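# Place long carton centered between two short cartons

## Task

Put the long carton down lying flat inside the gap that separates the two short cartons, centered in that gap and with the same face on top as at the beginning. The two short cartons must finish where and how they started. The result only counts if it stays put without the robot holding it. Afterwards, release the carton and move the tool away from it.

## Robot and tools

Robot: one six-joint arm (UR12e type, named ur12e_cup_quad) on a base that may be tilted relative to the table. There is a single arm, so every motion command is one row. Instead of fingers it carries a vacuum tool with four suction cups on two air channels, a and b.

Frame: all positions use the scene frame. Its origin is on the table top directly beneath the arm's base, +z points up, and +y lies to the left when looking along +x. Distances are in metres and orientations are unit quaternions written w first (qw, qx, qy, qz). The reported cup point can be slightly off from the truth, more so at long reach.

Cup point: end_effector_position is the center of the four cup rims when nothing touches them. The cups point along the cup point's own +z axis, so a downward-facing tool has its local +z toward -z of the scene. In the cup point's local axes the cups sit at x = -35 and +35 mm, with channel a at y = -70 mm and channel b at y = +70 mm. The tool reaches 148 mm to each side along local y. Each cup is 36 mm wide.

The row (used by execute_actions and move): nine plain numbers [x, y, z, qw, qx, qy, qz, suction_a, suction_b]. The first seven are an absolute target pose of the cup point in the scene frame. suction_a and suction_b range from -1 to 1: +1 means full vacuum (about 75 kPa under ambient), smaller values request that fraction, and 0.01 or less switches the channel off. Each channel keeps its last value until changed.

execute_actions: argument actions is a list with at most one entry. An empty list just reports the current state. An entry {"rows": [...], "steps": n} plays up to 15 rows, one per control step of 1/30 s (n at most 15, default 15); if rows run out the last is repeated. An entry {"steps": n} without rows is a wait of up to 300 steps counted from the previous result, including thinking time. Optional pictures (true/false) controls whether camera images come back. A refused call sends nothing. A target more than 0.6 m from the last reported position along any cup point axis is refused.

move: argument target is one row; the cup point follows a straight path toward it lasting 0.5 to 10 s (a longer path is cut off at 10 s). speed in m/s, 0.002 to 0.5, default 0.25; rotation rate is capped at twice that in rad/s. Optional stop_force in N, 13 to 80: the path halts when the wrist sensor reads that much extra push against the direction of travel for two steps running; the arm then backs off two steps and holds. Only usable after the scene has run 0.2 s, only reliable on moves without rotation, and it should be omitted when lifting away from something pressed on. With a very low speed and stop_force, the target may lie well beyond the surface. The path does not avoid obstacles and the real tool can lag, wander, or overshoot the speed, especially with the arm nearly straight. The result adds a move: line giving the ending (done, contact, held, off_target, moving, fault) and limits (paced = pose was clipped; held = some steps blocked by a check), plus the distance from target.

wait: argument seconds (0 to 10); nothing new is commanded. zoom_image: camera (cam_high or cam_wrist) and region [x0, y0, x1, y1] in image pixels, origin top-left, at most 504 by 504. read_manual: returns licence text only. finished_scene: pass the current scene number (an integer) to end it; this is final and reports success.

Motion behaviour: each step the commanded pose is clipped to within 100 mm and 16 degrees of the measured pose, and commands are smoothed with about 0.17 s of lag. If position and orientation cannot both be met, position wins. After a long move check the reported pose and send the remainder. Repeat the desired quaternion in every row rather than copying a possibly drifted one. A Hand target line shows where the controller is heading.

Results: the state line gives cup point pose and velocities. Wrist force and Wrist torque are in the cup point's axes; pressing on a surface gives force pointing back into the arm. Offsets up to about 5.5 N, noise up to 3.4 N, saturation near 100 N; no reading at the start is normal. HELD marks steps where the clearance check withheld the command; pose unreachable means it altered or blocked it. suction_measured_a/b show reached vacuum; part_present_a/b switch to 1 at 0.54 and back to 0 below 0.49. Joint positions are listed base to tool.

Gripping: switch a channel on and press both its cups fully onto a smooth flat face; edges, seams or holes under a cup leak. If a cup of an active channel covers nothing, the other channel loses vacuum too, since they share one pump. A good seal reads at most 0.17 under the command (0.27 with both on). Cups shorten under vacuum, bringing the held object up to about 12 mm nearer. To release, set the carton on its support first, then switch both channels off and lift at least 15 mm. A cup sealed to the table pins the tool; turn that channel off.

Cameras: cam_high (fixed) and cam_wrist, both 896x504, with the calibration given.

Avoid: the arm is stiff, so overshooting a contact even slightly can trigger a fault. A joint torque at its load limit (elbow 132, wrist joints 47.5, shoulder 290 N m) or any outside force of 150 N halts the arm for 10 s and drops the rest of the call. Holding loads heats motors; a MOTOR HOT warning appears at 70 °C and brakes engage at 85 °C. Approach slowly, do not drop or slam the carton, do not shove the short cartons, and never let anything leave the table. Loose objects may occasionally get a brief push.

Each tool is called after "Call:" by a JSON object that holds its "method" and its "body".

## Session

Call:
{"method": "execute_actions", "body": {"actions": []}}

Scene clock: 0.00 s of 6000.00 s.
end_effector_position=(+0.6280, -0.0202, +0.5105) suction_measured_a=0.00 part_present_a=0 suction_measured_b=0.00 part_present_b=0 end_effector_quat_wxyz=(-0.001, +0.716, +0.698, +0.003) end_effector_velocity=(-0.000, -0.000, -0.000) end_effector_angular_velocity=(-0.000, -0.000, -0.000)
Joint positions: [-0.281 -1.704  1.857 -1.726 -1.571 -1.852]
Joint velocities: [-0.001 -0.     0.    -0.     0.    -0.001]
Wrist force (N, on the end effector, along its own x y z axes, offset not removed): no reading
Wrist torque (N m, same axes, about the end effector's origin, offset not removed): no reading
Hand target: +0.628, -0.020, +0.511; -0.001, +0.716, +0.698, +0.003

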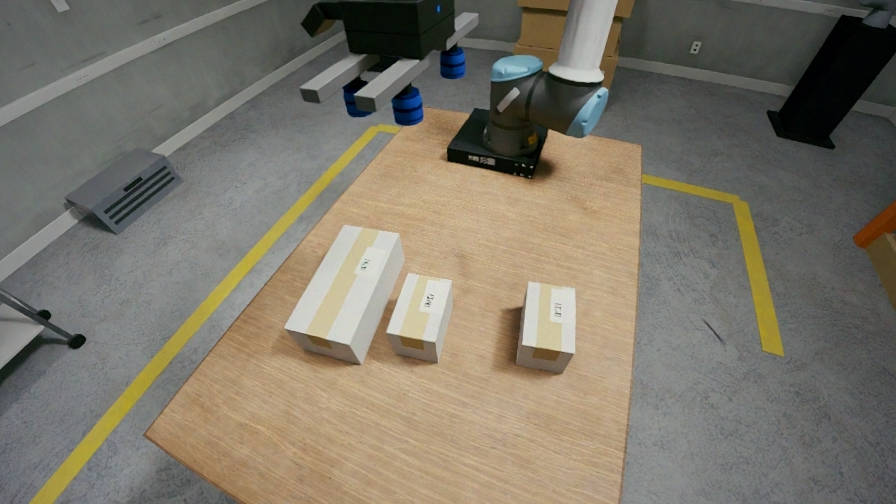

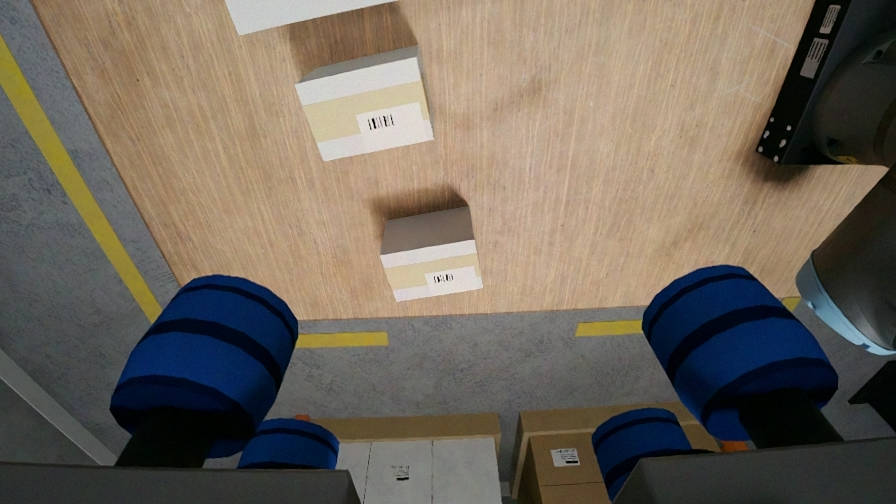

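Call:
{"method": "zoom_image", "body": {"camera": "cam_high", "region": [270, 210, 470, 380]}}

Call:
{"method": "zoom_image", "body": {"camera": "cam_high", "region": [380, 250, 600, 390]}}

Call:
{"method": "zoom_image", "body": {"camera": "cam_wrist", "region": [200, 0, 520, 320]}}

Region (270, 210, 470, 380) of cam_high's 896x504 image, scaled by 2.520, with more detail than that image has; it fills the top 428 rows of this view, and the rest is white.

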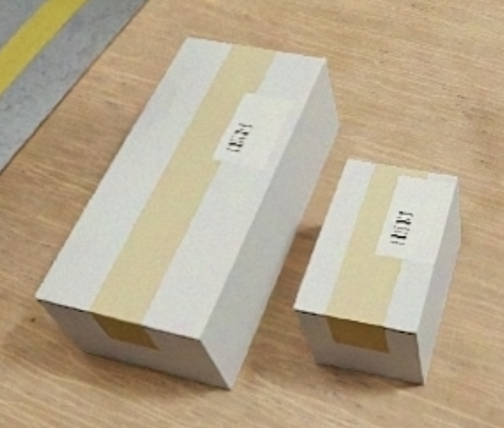

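Region (380, 250, 600, 390) of cam_high's 896x504 image, scaled by 2.291, with more detail than that image has; it fills the top 321 rows of this view, and the rest is white.

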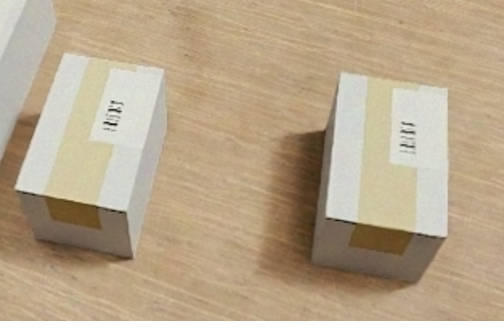

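Region (200, 0, 520, 320) of cam_wrist's 896x504 image, scaled by 1.575, with more detail than that image has.

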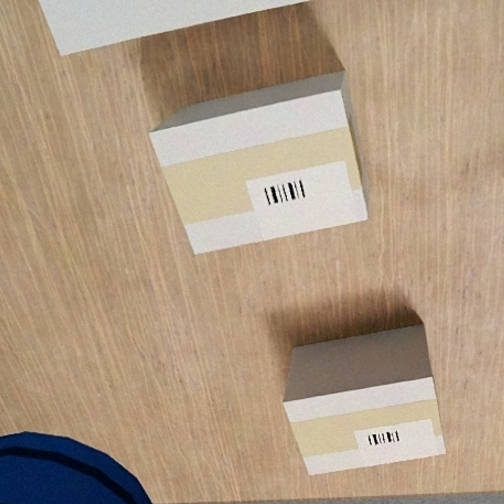

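Call:
{"method": "move", "body": {"target": [0.7128, -0.196, 0.15, 0, 0.6574, 0.7536, 0, -1, -1], "speed": 0.3}}

Scene clock: 57.03 s of 6000.00 s.
end_effector_position=(+0.7128, -0.1959, +0.1507) suction_measured_a=0.00 part_present_a=0 suction_measured_b=0.00 part_present_b=0 end_effector_quat_wxyz=(+0.000, +0.657, +0.754, -0.000) end_effector_velocity=(+0.002, -0.001, -0.002) end_effector_angular_velocity=(+0.001, -0.003, +0.001)
Joint positions: [-0.476 -1.228  2.042 -2.388 -1.578 -2.21 ]
Joint velocities: [-0.001  0.005 -0.002 -0.006  0.003 -0.001]
Wrist force (N, on the end effector, along its own x y z axes, offset not removed): [3.6 -3.4 3.3]
Wrist torque (N m, same axes, about the end effector's origin, offset not removed): [-0.38 -0.51 -0.11]
Hand target: +0.713, -0.196, +0.150; +0.000, +0.657, +0.754, -0.000
Off the commanded pose: 0.001 m, 0 deg.
After step 90, 51.93 s passed at rest.
move: done
camera_calibration (this result's frames):
cam_wrist: T_world_to_cam=[[-0.990654, -0.131342, 0.0368071, 0.680269], [-0.0856372, 0.808922, 0.581646, 0.183772], [-0.106169, 0.573057, -0.812609, 0.446079], [0, 0, 0, 1]] pos_world=[0.737008, -0.314938, 0.230559]

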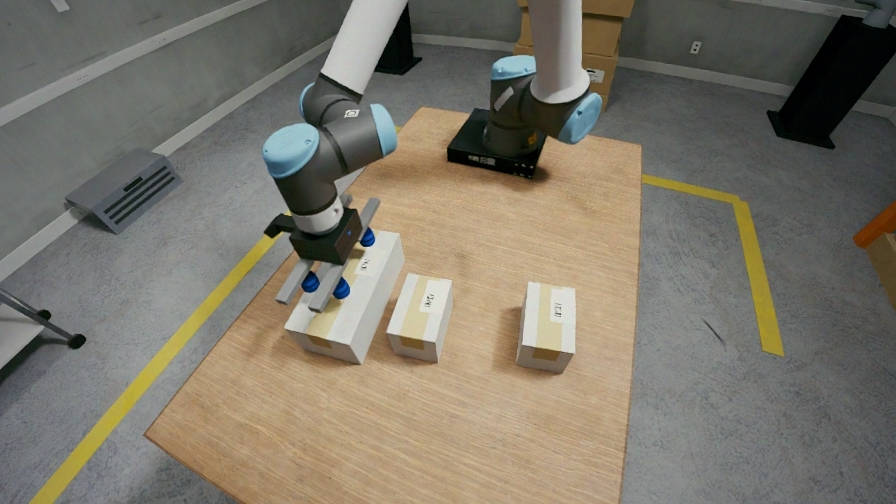

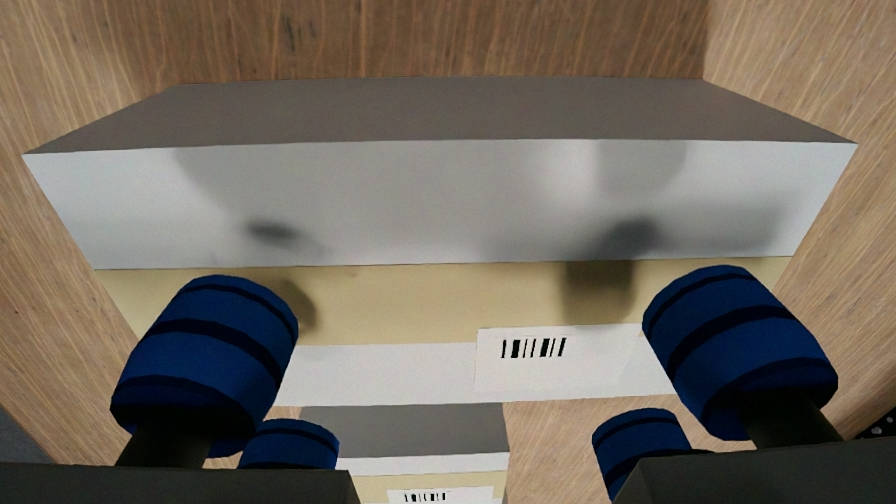

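Call:
{"method": "move", "body": {"target": [0.7130, -0.196, 0.098, 0, 0.6574, 0.7536, 0, 1, 1], "speed": 0.025, "stop_force": 25}}

Scene clock: 69.40 s of 6000.00 s.
end_effector_position=(+0.7130, -0.1960, +0.0984) suction_measured_a=0.60 part_present_a=1 suction_measured_b=0.60 part_present_b=1 end_effector_quat_wxyz=(-0.000, +0.657, +0.754, -0.000) end_effector_velocity=(+0.000, -0.001, -0.002) end_effector_angular_velocity=(-0.001, -0.001, +0.001)
Joint positions: [-0.477 -1.154  2.065 -2.484 -1.577 -2.21 ]
Joint velocities: [-0.     0.004  0.    -0.006 -0.    -0.001]
Wrist force (N, on the end effector, along its own x y z axes, offset not removed): [3.9 -1.1 15.5]
Wrist torque (N m, same axes, about the end effector's origin, offset not removed): [0.31 -0.62 -0.08]
Hand target: +0.713, -0.196, +0.098; -0.000, +0.657, +0.754, -0.000
Off the commanded pose: 0.000 m, 0 deg.
After step 90, 6.93 s passed at rest.
move: done
camera_calibration (this result's frames):
cam_wrist: T_world_to_cam=[[-0.990648, -0.131468, 0.0364958, 0.682407], [-0.0858754, 0.808653, 0.581984, 0.214359], [-0.106025, 0.573408, -0.812381, 0.403608], [0, 0, 0, 1]] pos_world=[0.737226, -0.315059, 0.178225]

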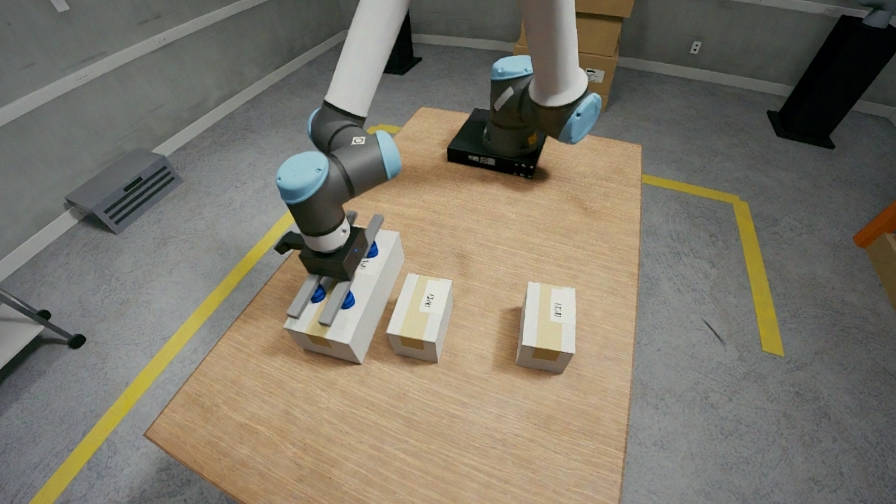

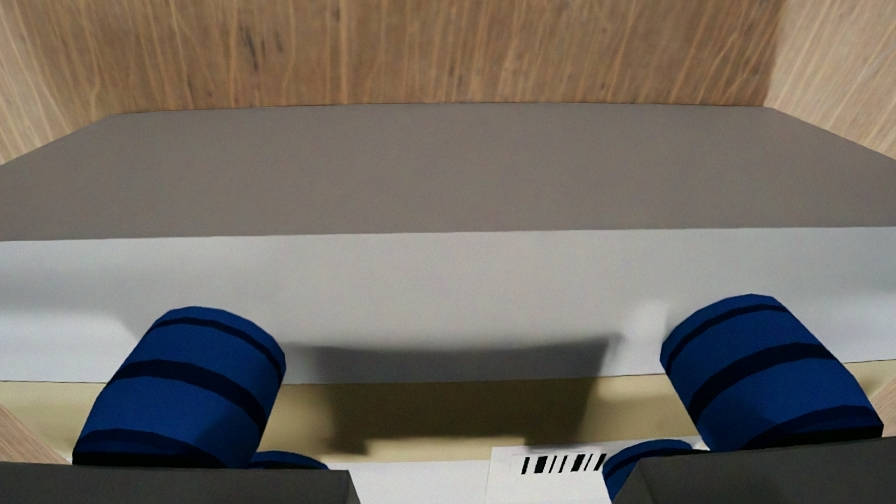

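Call:
{"method": "move", "body": {"target": [0.7130, -0.196, 0.225, 0, 0.6574, 0.7536, 0, 1, 1], "speed": 0.15}}

Call:
{"method": "move", "body": {"target": [0.6850, 0.1235, 0.225, 0, 0.6488, 0.7610, 0, 1, 1], "speed": 0.2}}

Scene clock: 73.70 s of 6000.00 s.
end_effector_position=(+0.7129, -0.1959, +0.2245) suction_measured_a=0.88 part_present_a=1 suction_measured_b=0.88 part_present_b=1 end_effector_quat_wxyz=(+0.000, +0.657, +0.754, +0.000) end_effector_velocity=(+0.000, -0.000, +0.003) end_effector_angular_velocity=(+0.000, +0.000, +0.001)
Joint positions: [-0.475 -1.319  1.996 -2.251 -1.577 -2.209]
Joint velocities: [-0.    -0.003 -0.003  0.007  0.    -0.001]
Wrist force (N, on the end effector, along its own x y z axes, offset not removed): [2.6 -1.1 15.7]
Wrist torque (N m, same axes, about the end effector's origin, offset not removed): [0.46 -0.45 -0.04]
Hand target: +0.713, -0.196, +0.225; +0.000, +0.657, +0.754, +0.000
Off the commanded pose: 0.001 m, 0 deg.
move: done
camera_calibration (this result's frames):
cam_wrist: T_world_to_cam=[[-0.99065, -0.131477, 0.0364312, 0.677714], [-0.0859241, 0.808672, 0.58195, 0.140918], [-0.105974, 0.573378, -0.812408, 0.505942], [0, 0, 0, 1]] pos_world=[0.737102, -0.314949, 0.304334]

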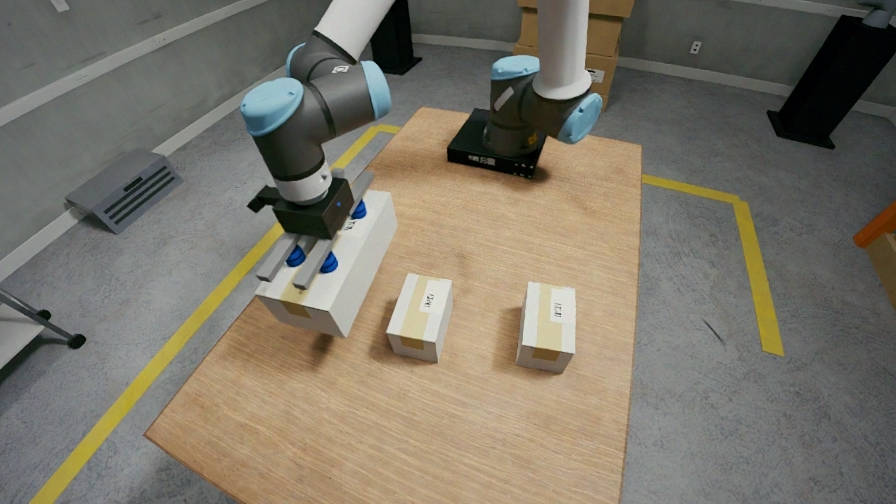

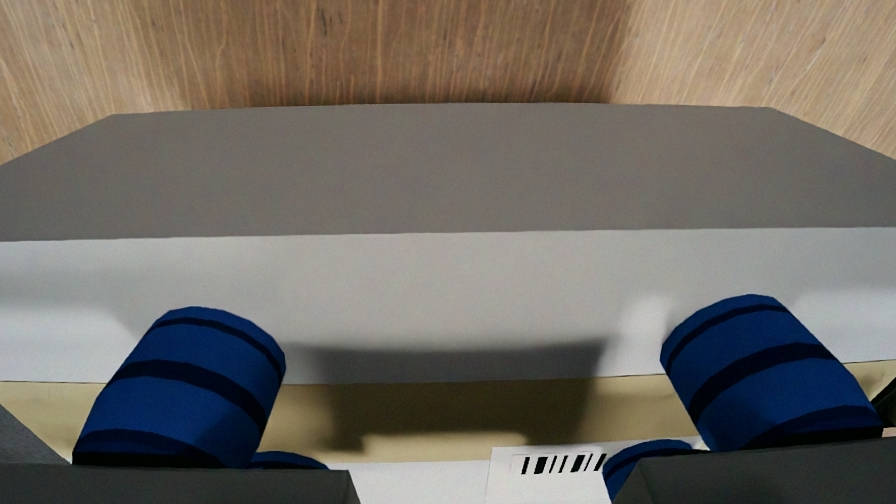

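Scene clock: 75.93 s of 6000.00 s.
end_effector_position=(+0.6851, +0.1230, +0.2249) suction_measured_a=0.88 part_present_a=1 suction_measured_b=0.88 part_present_b=1 end_effector_quat_wxyz=(-0.000, +0.649, +0.761, +0.000) end_effector_velocity=(+0.000, +0.003, +0.000) end_effector_angular_velocity=(+0.001, -0.000, -0.002)
Joint positions: [-0.044 -1.378  2.077 -2.27  -1.577 -1.801]
Joint velocities: [ 0.004  0.001 -0.001  0.     0.001  0.006]
Wrist force (N, on the end effector, along its own x y z axes, offset not removed): [4.4 -1.9 16.1]
Wrist torque (N m, same axes, about the end effector's origin, offset not removed): [0.21 -0.64 -0.07]
Hand target: +0.685, +0.123, +0.225; -0.000, +0.649, +0.761, +0.000
Off the commanded pose: 0.001 m, 0 deg.
move: done
camera_calibration (this result's frames):
cam_wrist: T_world_to_cam=[[-0.987425, -0.153941, 0.0359751, 0.692745], [-0.104439, 0.806044, 0.582568, -0.106757], [-0.118679, 0.571484, -0.811986, 0.329341], [0, 0, 0, 1]] pos_world=[0.71197, 0.00447968, 0.304691]

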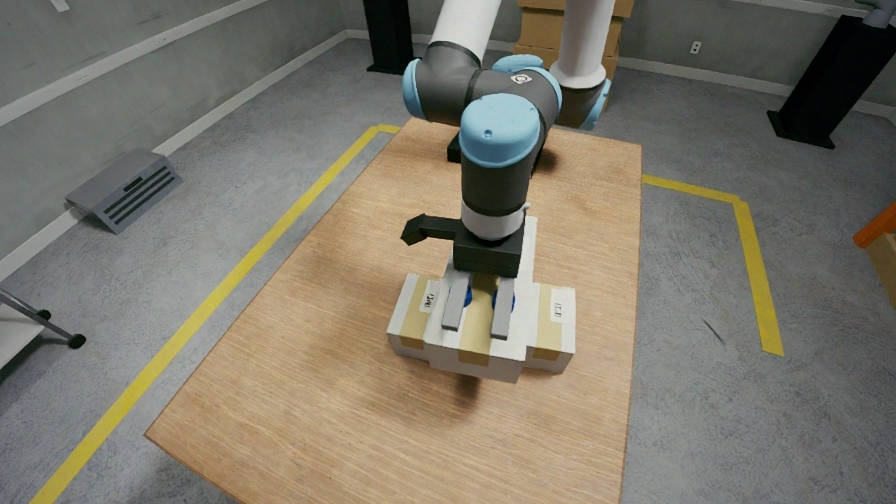

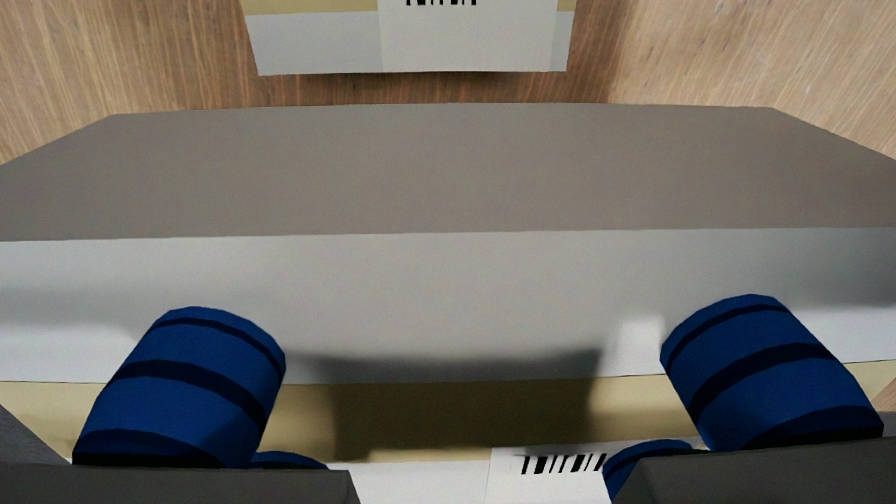

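Call:
{"method": "zoom_image", "body": {"camera": "cam_wrist", "region": [90, 0, 450, 140]}}

Call:
{"method": "zoom_image", "body": {"camera": "cam_wrist", "region": [440, 0, 800, 140]}}

Call:
{"method": "zoom_image", "body": {"camera": "cam_high", "region": [380, 200, 600, 400]}}

Region (90, 0, 450, 140) of cam_wrist's 896x504 image, scaled by 1.400, with more detail than that image has.

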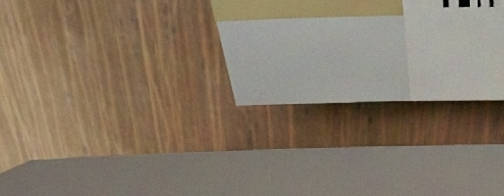

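Region (440, 0, 800, 140) of cam_wrist's 896x504 image, scaled by 1.400, with more detail than that image has.

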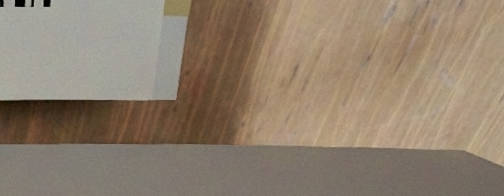

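Region (380, 200, 600, 400) of cam_high's 896x504 image, scaled by 2.291, with more detail than that image has; it fills the top 458 rows of this view, and the rest is white.

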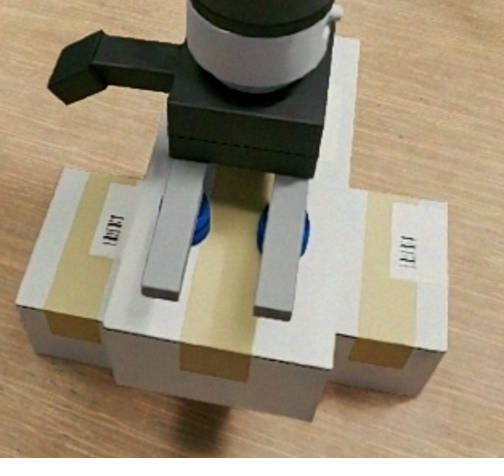

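Call:
{"method": "move", "body": {"target": [0.6882, 0.1228, 0.104, 0, 0.6488, 0.7610, 0, 1, 1], "speed": 0.06, "stop_force": 15}}

Scene clock: 99.30 s of 6000.00 s.
end_effector_position=(+0.6883, +0.1228, +0.1044) suction_measured_a=0.88 part_present_a=1 suction_measured_b=0.88 part_present_b=1 end_effector_quat_wxyz=(-0.000, +0.649, +0.761, -0.000) end_effector_velocity=(-0.000, -0.000, -0.003) end_effector_angular_velocity=(+0.001, +0.001, -0.001)
Joint positions: [-0.045 -1.207  2.141 -2.504 -1.578 -1.802]
Joint velocities: [-0.001  0.004  0.001 -0.004  0.     0.   ]
Wrist force (N, on the end effector, along its own x y z axes, offset not removed): [2.9 -2.6 17.8]
Wrist torque (N m, same axes, about the end effector's origin, offset not removed): [0.27 -0.39 -0.05]
Hand target: +0.688, +0.123, +0.104; -0.000, +0.649, +0.761, -0.000
Off the commanded pose: 0.000 m, 0 deg.
move: done
camera_calibration (this result's frames):
cam_wrist: T_world_to_cam=[[-0.987411, -0.153915, 0.0364759, 0.700114], [-0.104219, 0.80651, 0.581962, -0.0361883], [-0.118991, 0.570834, -0.812398, 0.232306], [0, 0, 0, 1]] pos_world=[0.71517, 0.0043365, 0.184247]

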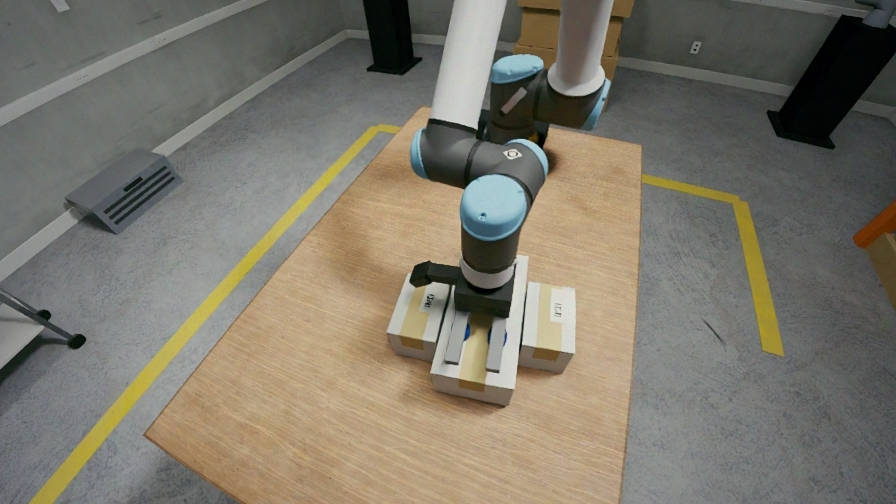

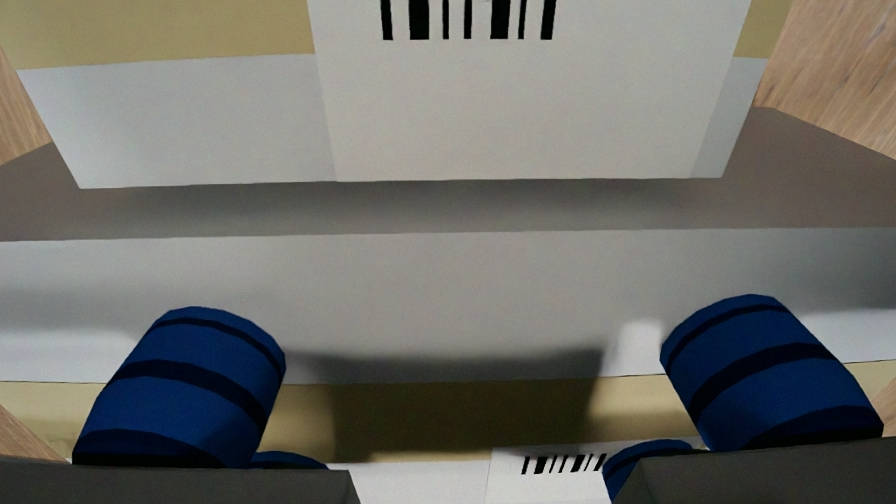

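Call:
{"method": "zoom_image", "body": {"camera": "cam_high", "region": [410, 245, 560, 415]}}

Region (410, 245, 560, 415) of cam_high's 896x504 image, scaled by 2.965, with more detail than that image has; it fills the left 445 columns of this view, and the rest is white.

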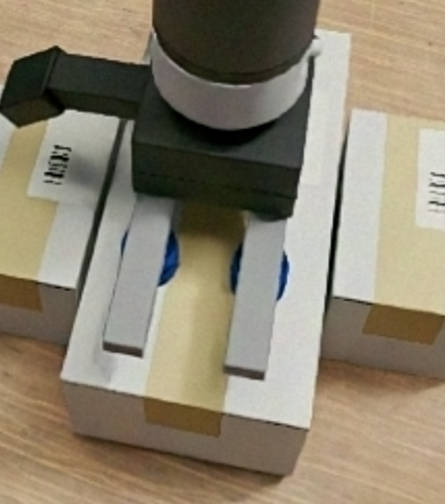

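Call:
{"method": "zoom_image", "body": {"camera": "cam_high", "region": [425, 290, 465, 360]}}

Call:
{"method": "zoom_image", "body": {"camera": "cam_high", "region": [505, 275, 545, 365]}}

Region (425, 290, 465, 360) of cam_high's 896x504 image, scaled by 7.200, with more detail than that image has; it fills the left 288 columns of this view, and the rest is white.

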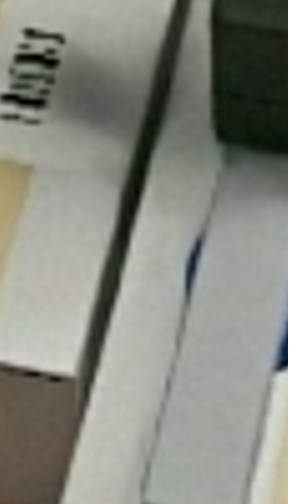

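Region (505, 275, 545, 365) of cam_high's 896x504 image, scaled by 5.600, with more detail than that image has.

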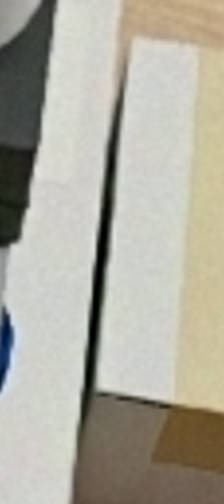

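Call:
{"method": "move", "body": {"target": [0.6884, 0.1219, 0.087, 0, 0.6488, 0.7610, 0, 1, 1], "speed": 0.008, "stop_force": 14}}

Scene clock: 115.70 s of 6000.00 s.
end_effector_position=(+0.6885, +0.1222, +0.0937) suction_measured_a=0.88 part_present_a=1 suction_measured_b=0.88 part_present_b=1 end_effector_quat_wxyz=(+0.000, +0.649, +0.761, +0.000) end_effector_velocity=(-0.001, +0.000, +0.001) end_effector_angular_velocity=(-0.000, +0.004, -0.001)
Joint positions: [-0.046 -1.19   2.145 -2.525 -1.578 -1.803]
Joint velocities: [ 0.    -0.003 -0.     0.007 -0.     0.002]
Wrist force (N, on the end effector, along its own x y z axes, offset not removed): [3.6 6.1 -4.1]
Wrist torque (N m, same axes, about the end effector's origin, offset not removed): [-3.59 -1.14 -0.22]
Hand target: +0.688, +0.122, +0.094; +0.000, +0.649, +0.761, +0.000
Off the commanded pose: 0.007 m, 0 deg.
move: contact
camera_calibration (this result's frames):
cam_wrist: T_world_to_cam=[[-0.987415, -0.153938, 0.0362558, 0.700608], [-0.104369, 0.806521, 0.581921, -0.0293901], [-0.118821, 0.570813, -0.812437, 0.223856], [0, 0, 0, 1]] pos_world=[0.715323, 0.0037736, 0.173571]

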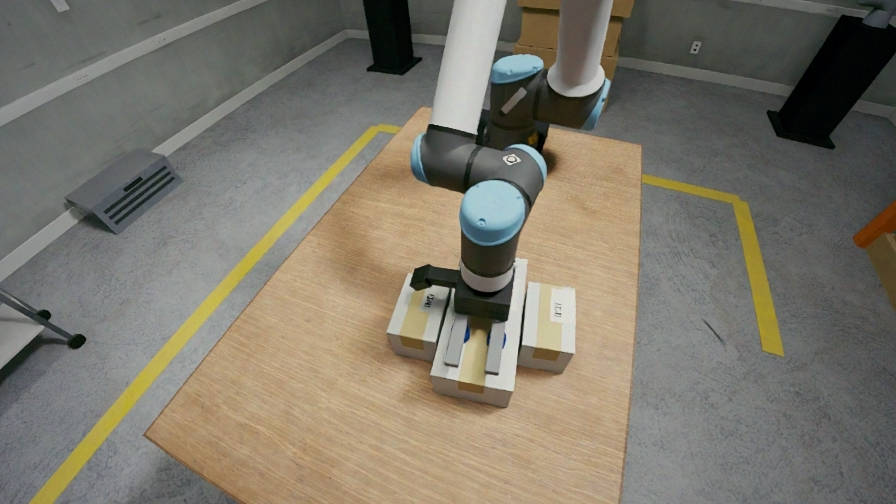

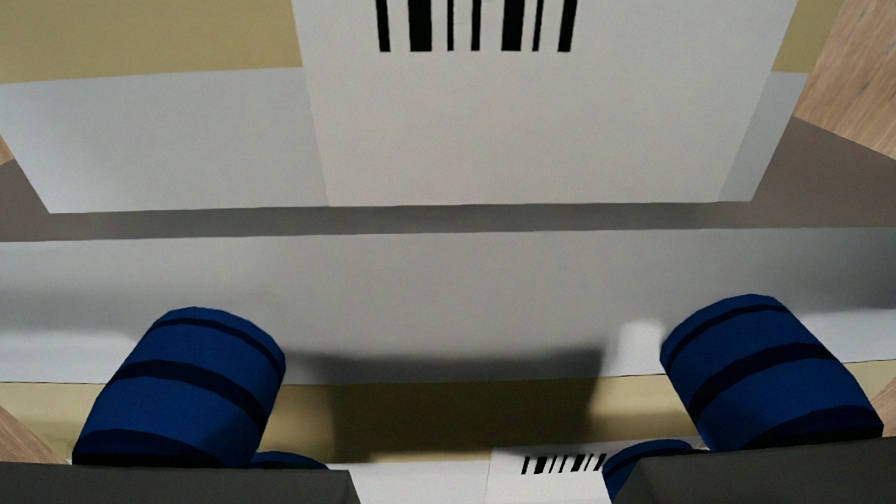

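Call:
{"method": "execute_actions", "body": {"actions": [{"rows": [[0.6885, 0.1222, 0.0940, 0, 0.6488, 0.7610, 0, -1, -1]], "steps": 15}], "pictures": false}}

Scene clock: 118.33 s of 6000.00 s.
end_effector_position=(+0.6887, +0.1222, +0.0943) suction_measured_a=0.00 part_present_a=0 suction_measured_b=0.00 part_present_b=0 end_effector_quat_wxyz=(+0.000, +0.649, +0.761, +0.000) end_effector_velocity=(-0.001, -0.000, -0.001) end_effector_angular_velocity=(-0.001, +0.002, +0.000)
Joint positions: [-0.046 -1.191  2.144 -2.525 -1.578 -1.803]
Joint velocities: [ 0.     0.001  0.001  0.    -0.001  0.   ]
Wrist force (N, on the end effector, along its own x y z axes, offset not removed): [4.1 -10.2 -49.9]
Wrist torque (N m, same axes, about the end effector's origin, offset not removed): [-0.61 -0.58 -0.03]
Hand target: +0.688, +0.122, +0.094; -0.000, +0.649, +0.761, -0.000
Off the commanded pose: 0.000 m, 0 deg.
Steps of this call (steps 1 to 64: nothing new was sent; steps 65 to 79: all 15 steps of this action). Readings (end_effector_position | what the end effector reports):
65: (+0.6885, +0.1223, +0.0942) | suction_measured_a=0.58 part_present_a=1 suction_measured_b=0.58 part_present_b=1
66: (+0.6885, +0.1223, +0.0942) | suction_measured_a=0.11 part_present_a=0 suction_measured_b=0.10 part_present_b=0
68: (+0.6888, +0.1222, +0.0944) | suction_measured_a=0.00 part_present_a=0 suction_measured_b=0.00 part_present_b=0
72: (+0.6888, +0.1222, +0.0944) | suction_measured_a=0.00 part_present_a=0 suction_measured_b=0.00 part_present_b=0
79: the state above

Call:
{"method": "move", "body": {"target": [0.6885, 0.1222, 0.30, 0, 0.6488, 0.7610, 0, -1, -1], "speed": 0.2}}

Scene clock: 121.93 s of 6000.00 s.
end_effector_position=(+0.6883, +0.1223, +0.2994) suction_measured_a=0.00 part_present_a=0 suction_measured_b=0.00 part_present_b=0 end_effector_quat_wxyz=(+0.000, +0.649, +0.761, +0.000) end_effector_velocity=(+0.000, -0.000, +0.003) end_effector_angular_velocity=(+0.001, -0.000, -0.001)
Joint positions: [-0.044 -1.453  2.006 -2.124 -1.578 -1.8  ]
Joint velocities: [-0.001 -0.003 -0.003  0.006  0.001  0.001]
Wrist force (N, on the end effector, along its own x y z axes, offset not removed): [4.3 -2.1 3.0]
Wrist torque (N m, same axes, about the end effector's origin, offset not removed): [-0.15 -0.58 0.01]
Hand target: +0.688, +0.122, +0.300; +0.000, +0.649, +0.761, +0.000
Off the commanded pose: 0.001 m, 0 deg.
move: done
camera_calibration (this result's frames):
cam_wrist: T_world_to_cam=[[-0.98741, -0.153934, 0.0364003, 0.692988], [-0.104281, 0.806519, 0.581938, -0.149228], [-0.118937, 0.570816, -0.812418, 0.391015], [0, 0, 0, 1]] pos_world=[0.715208, 0.00383181, 0.379285]

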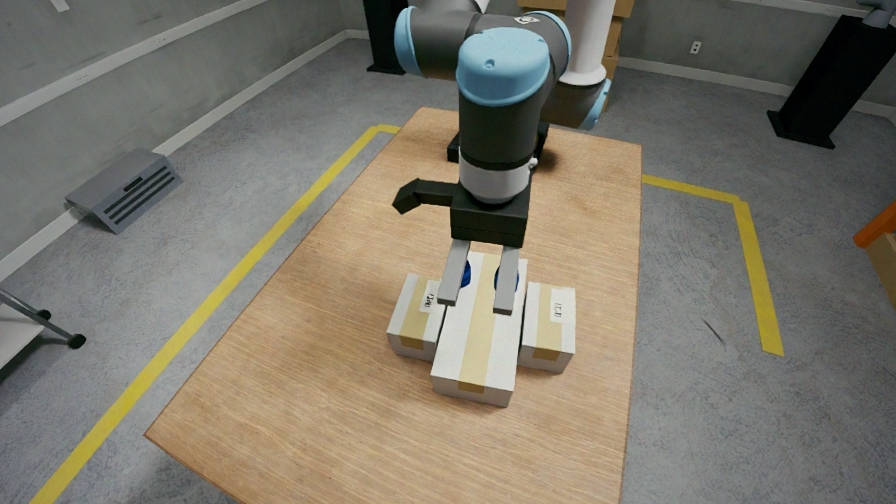

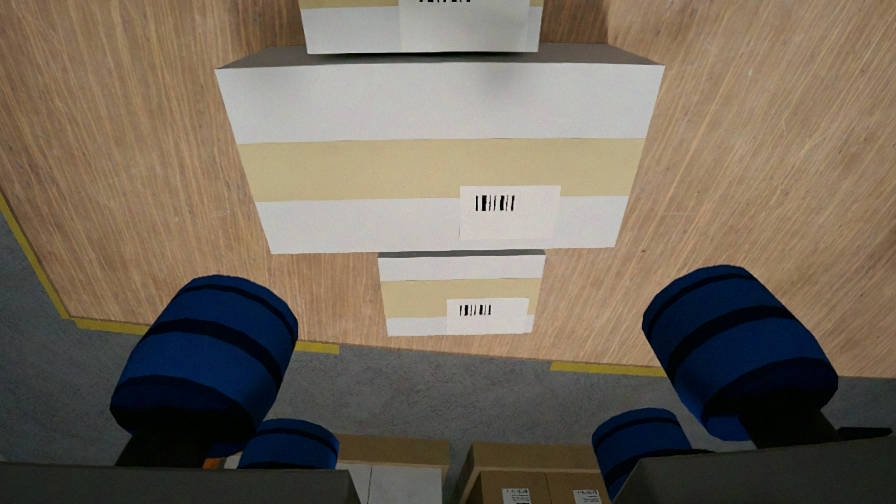

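Call:
{"method": "finished_scene", "body": {"scene": 1}}

The scene is finished: the task was done.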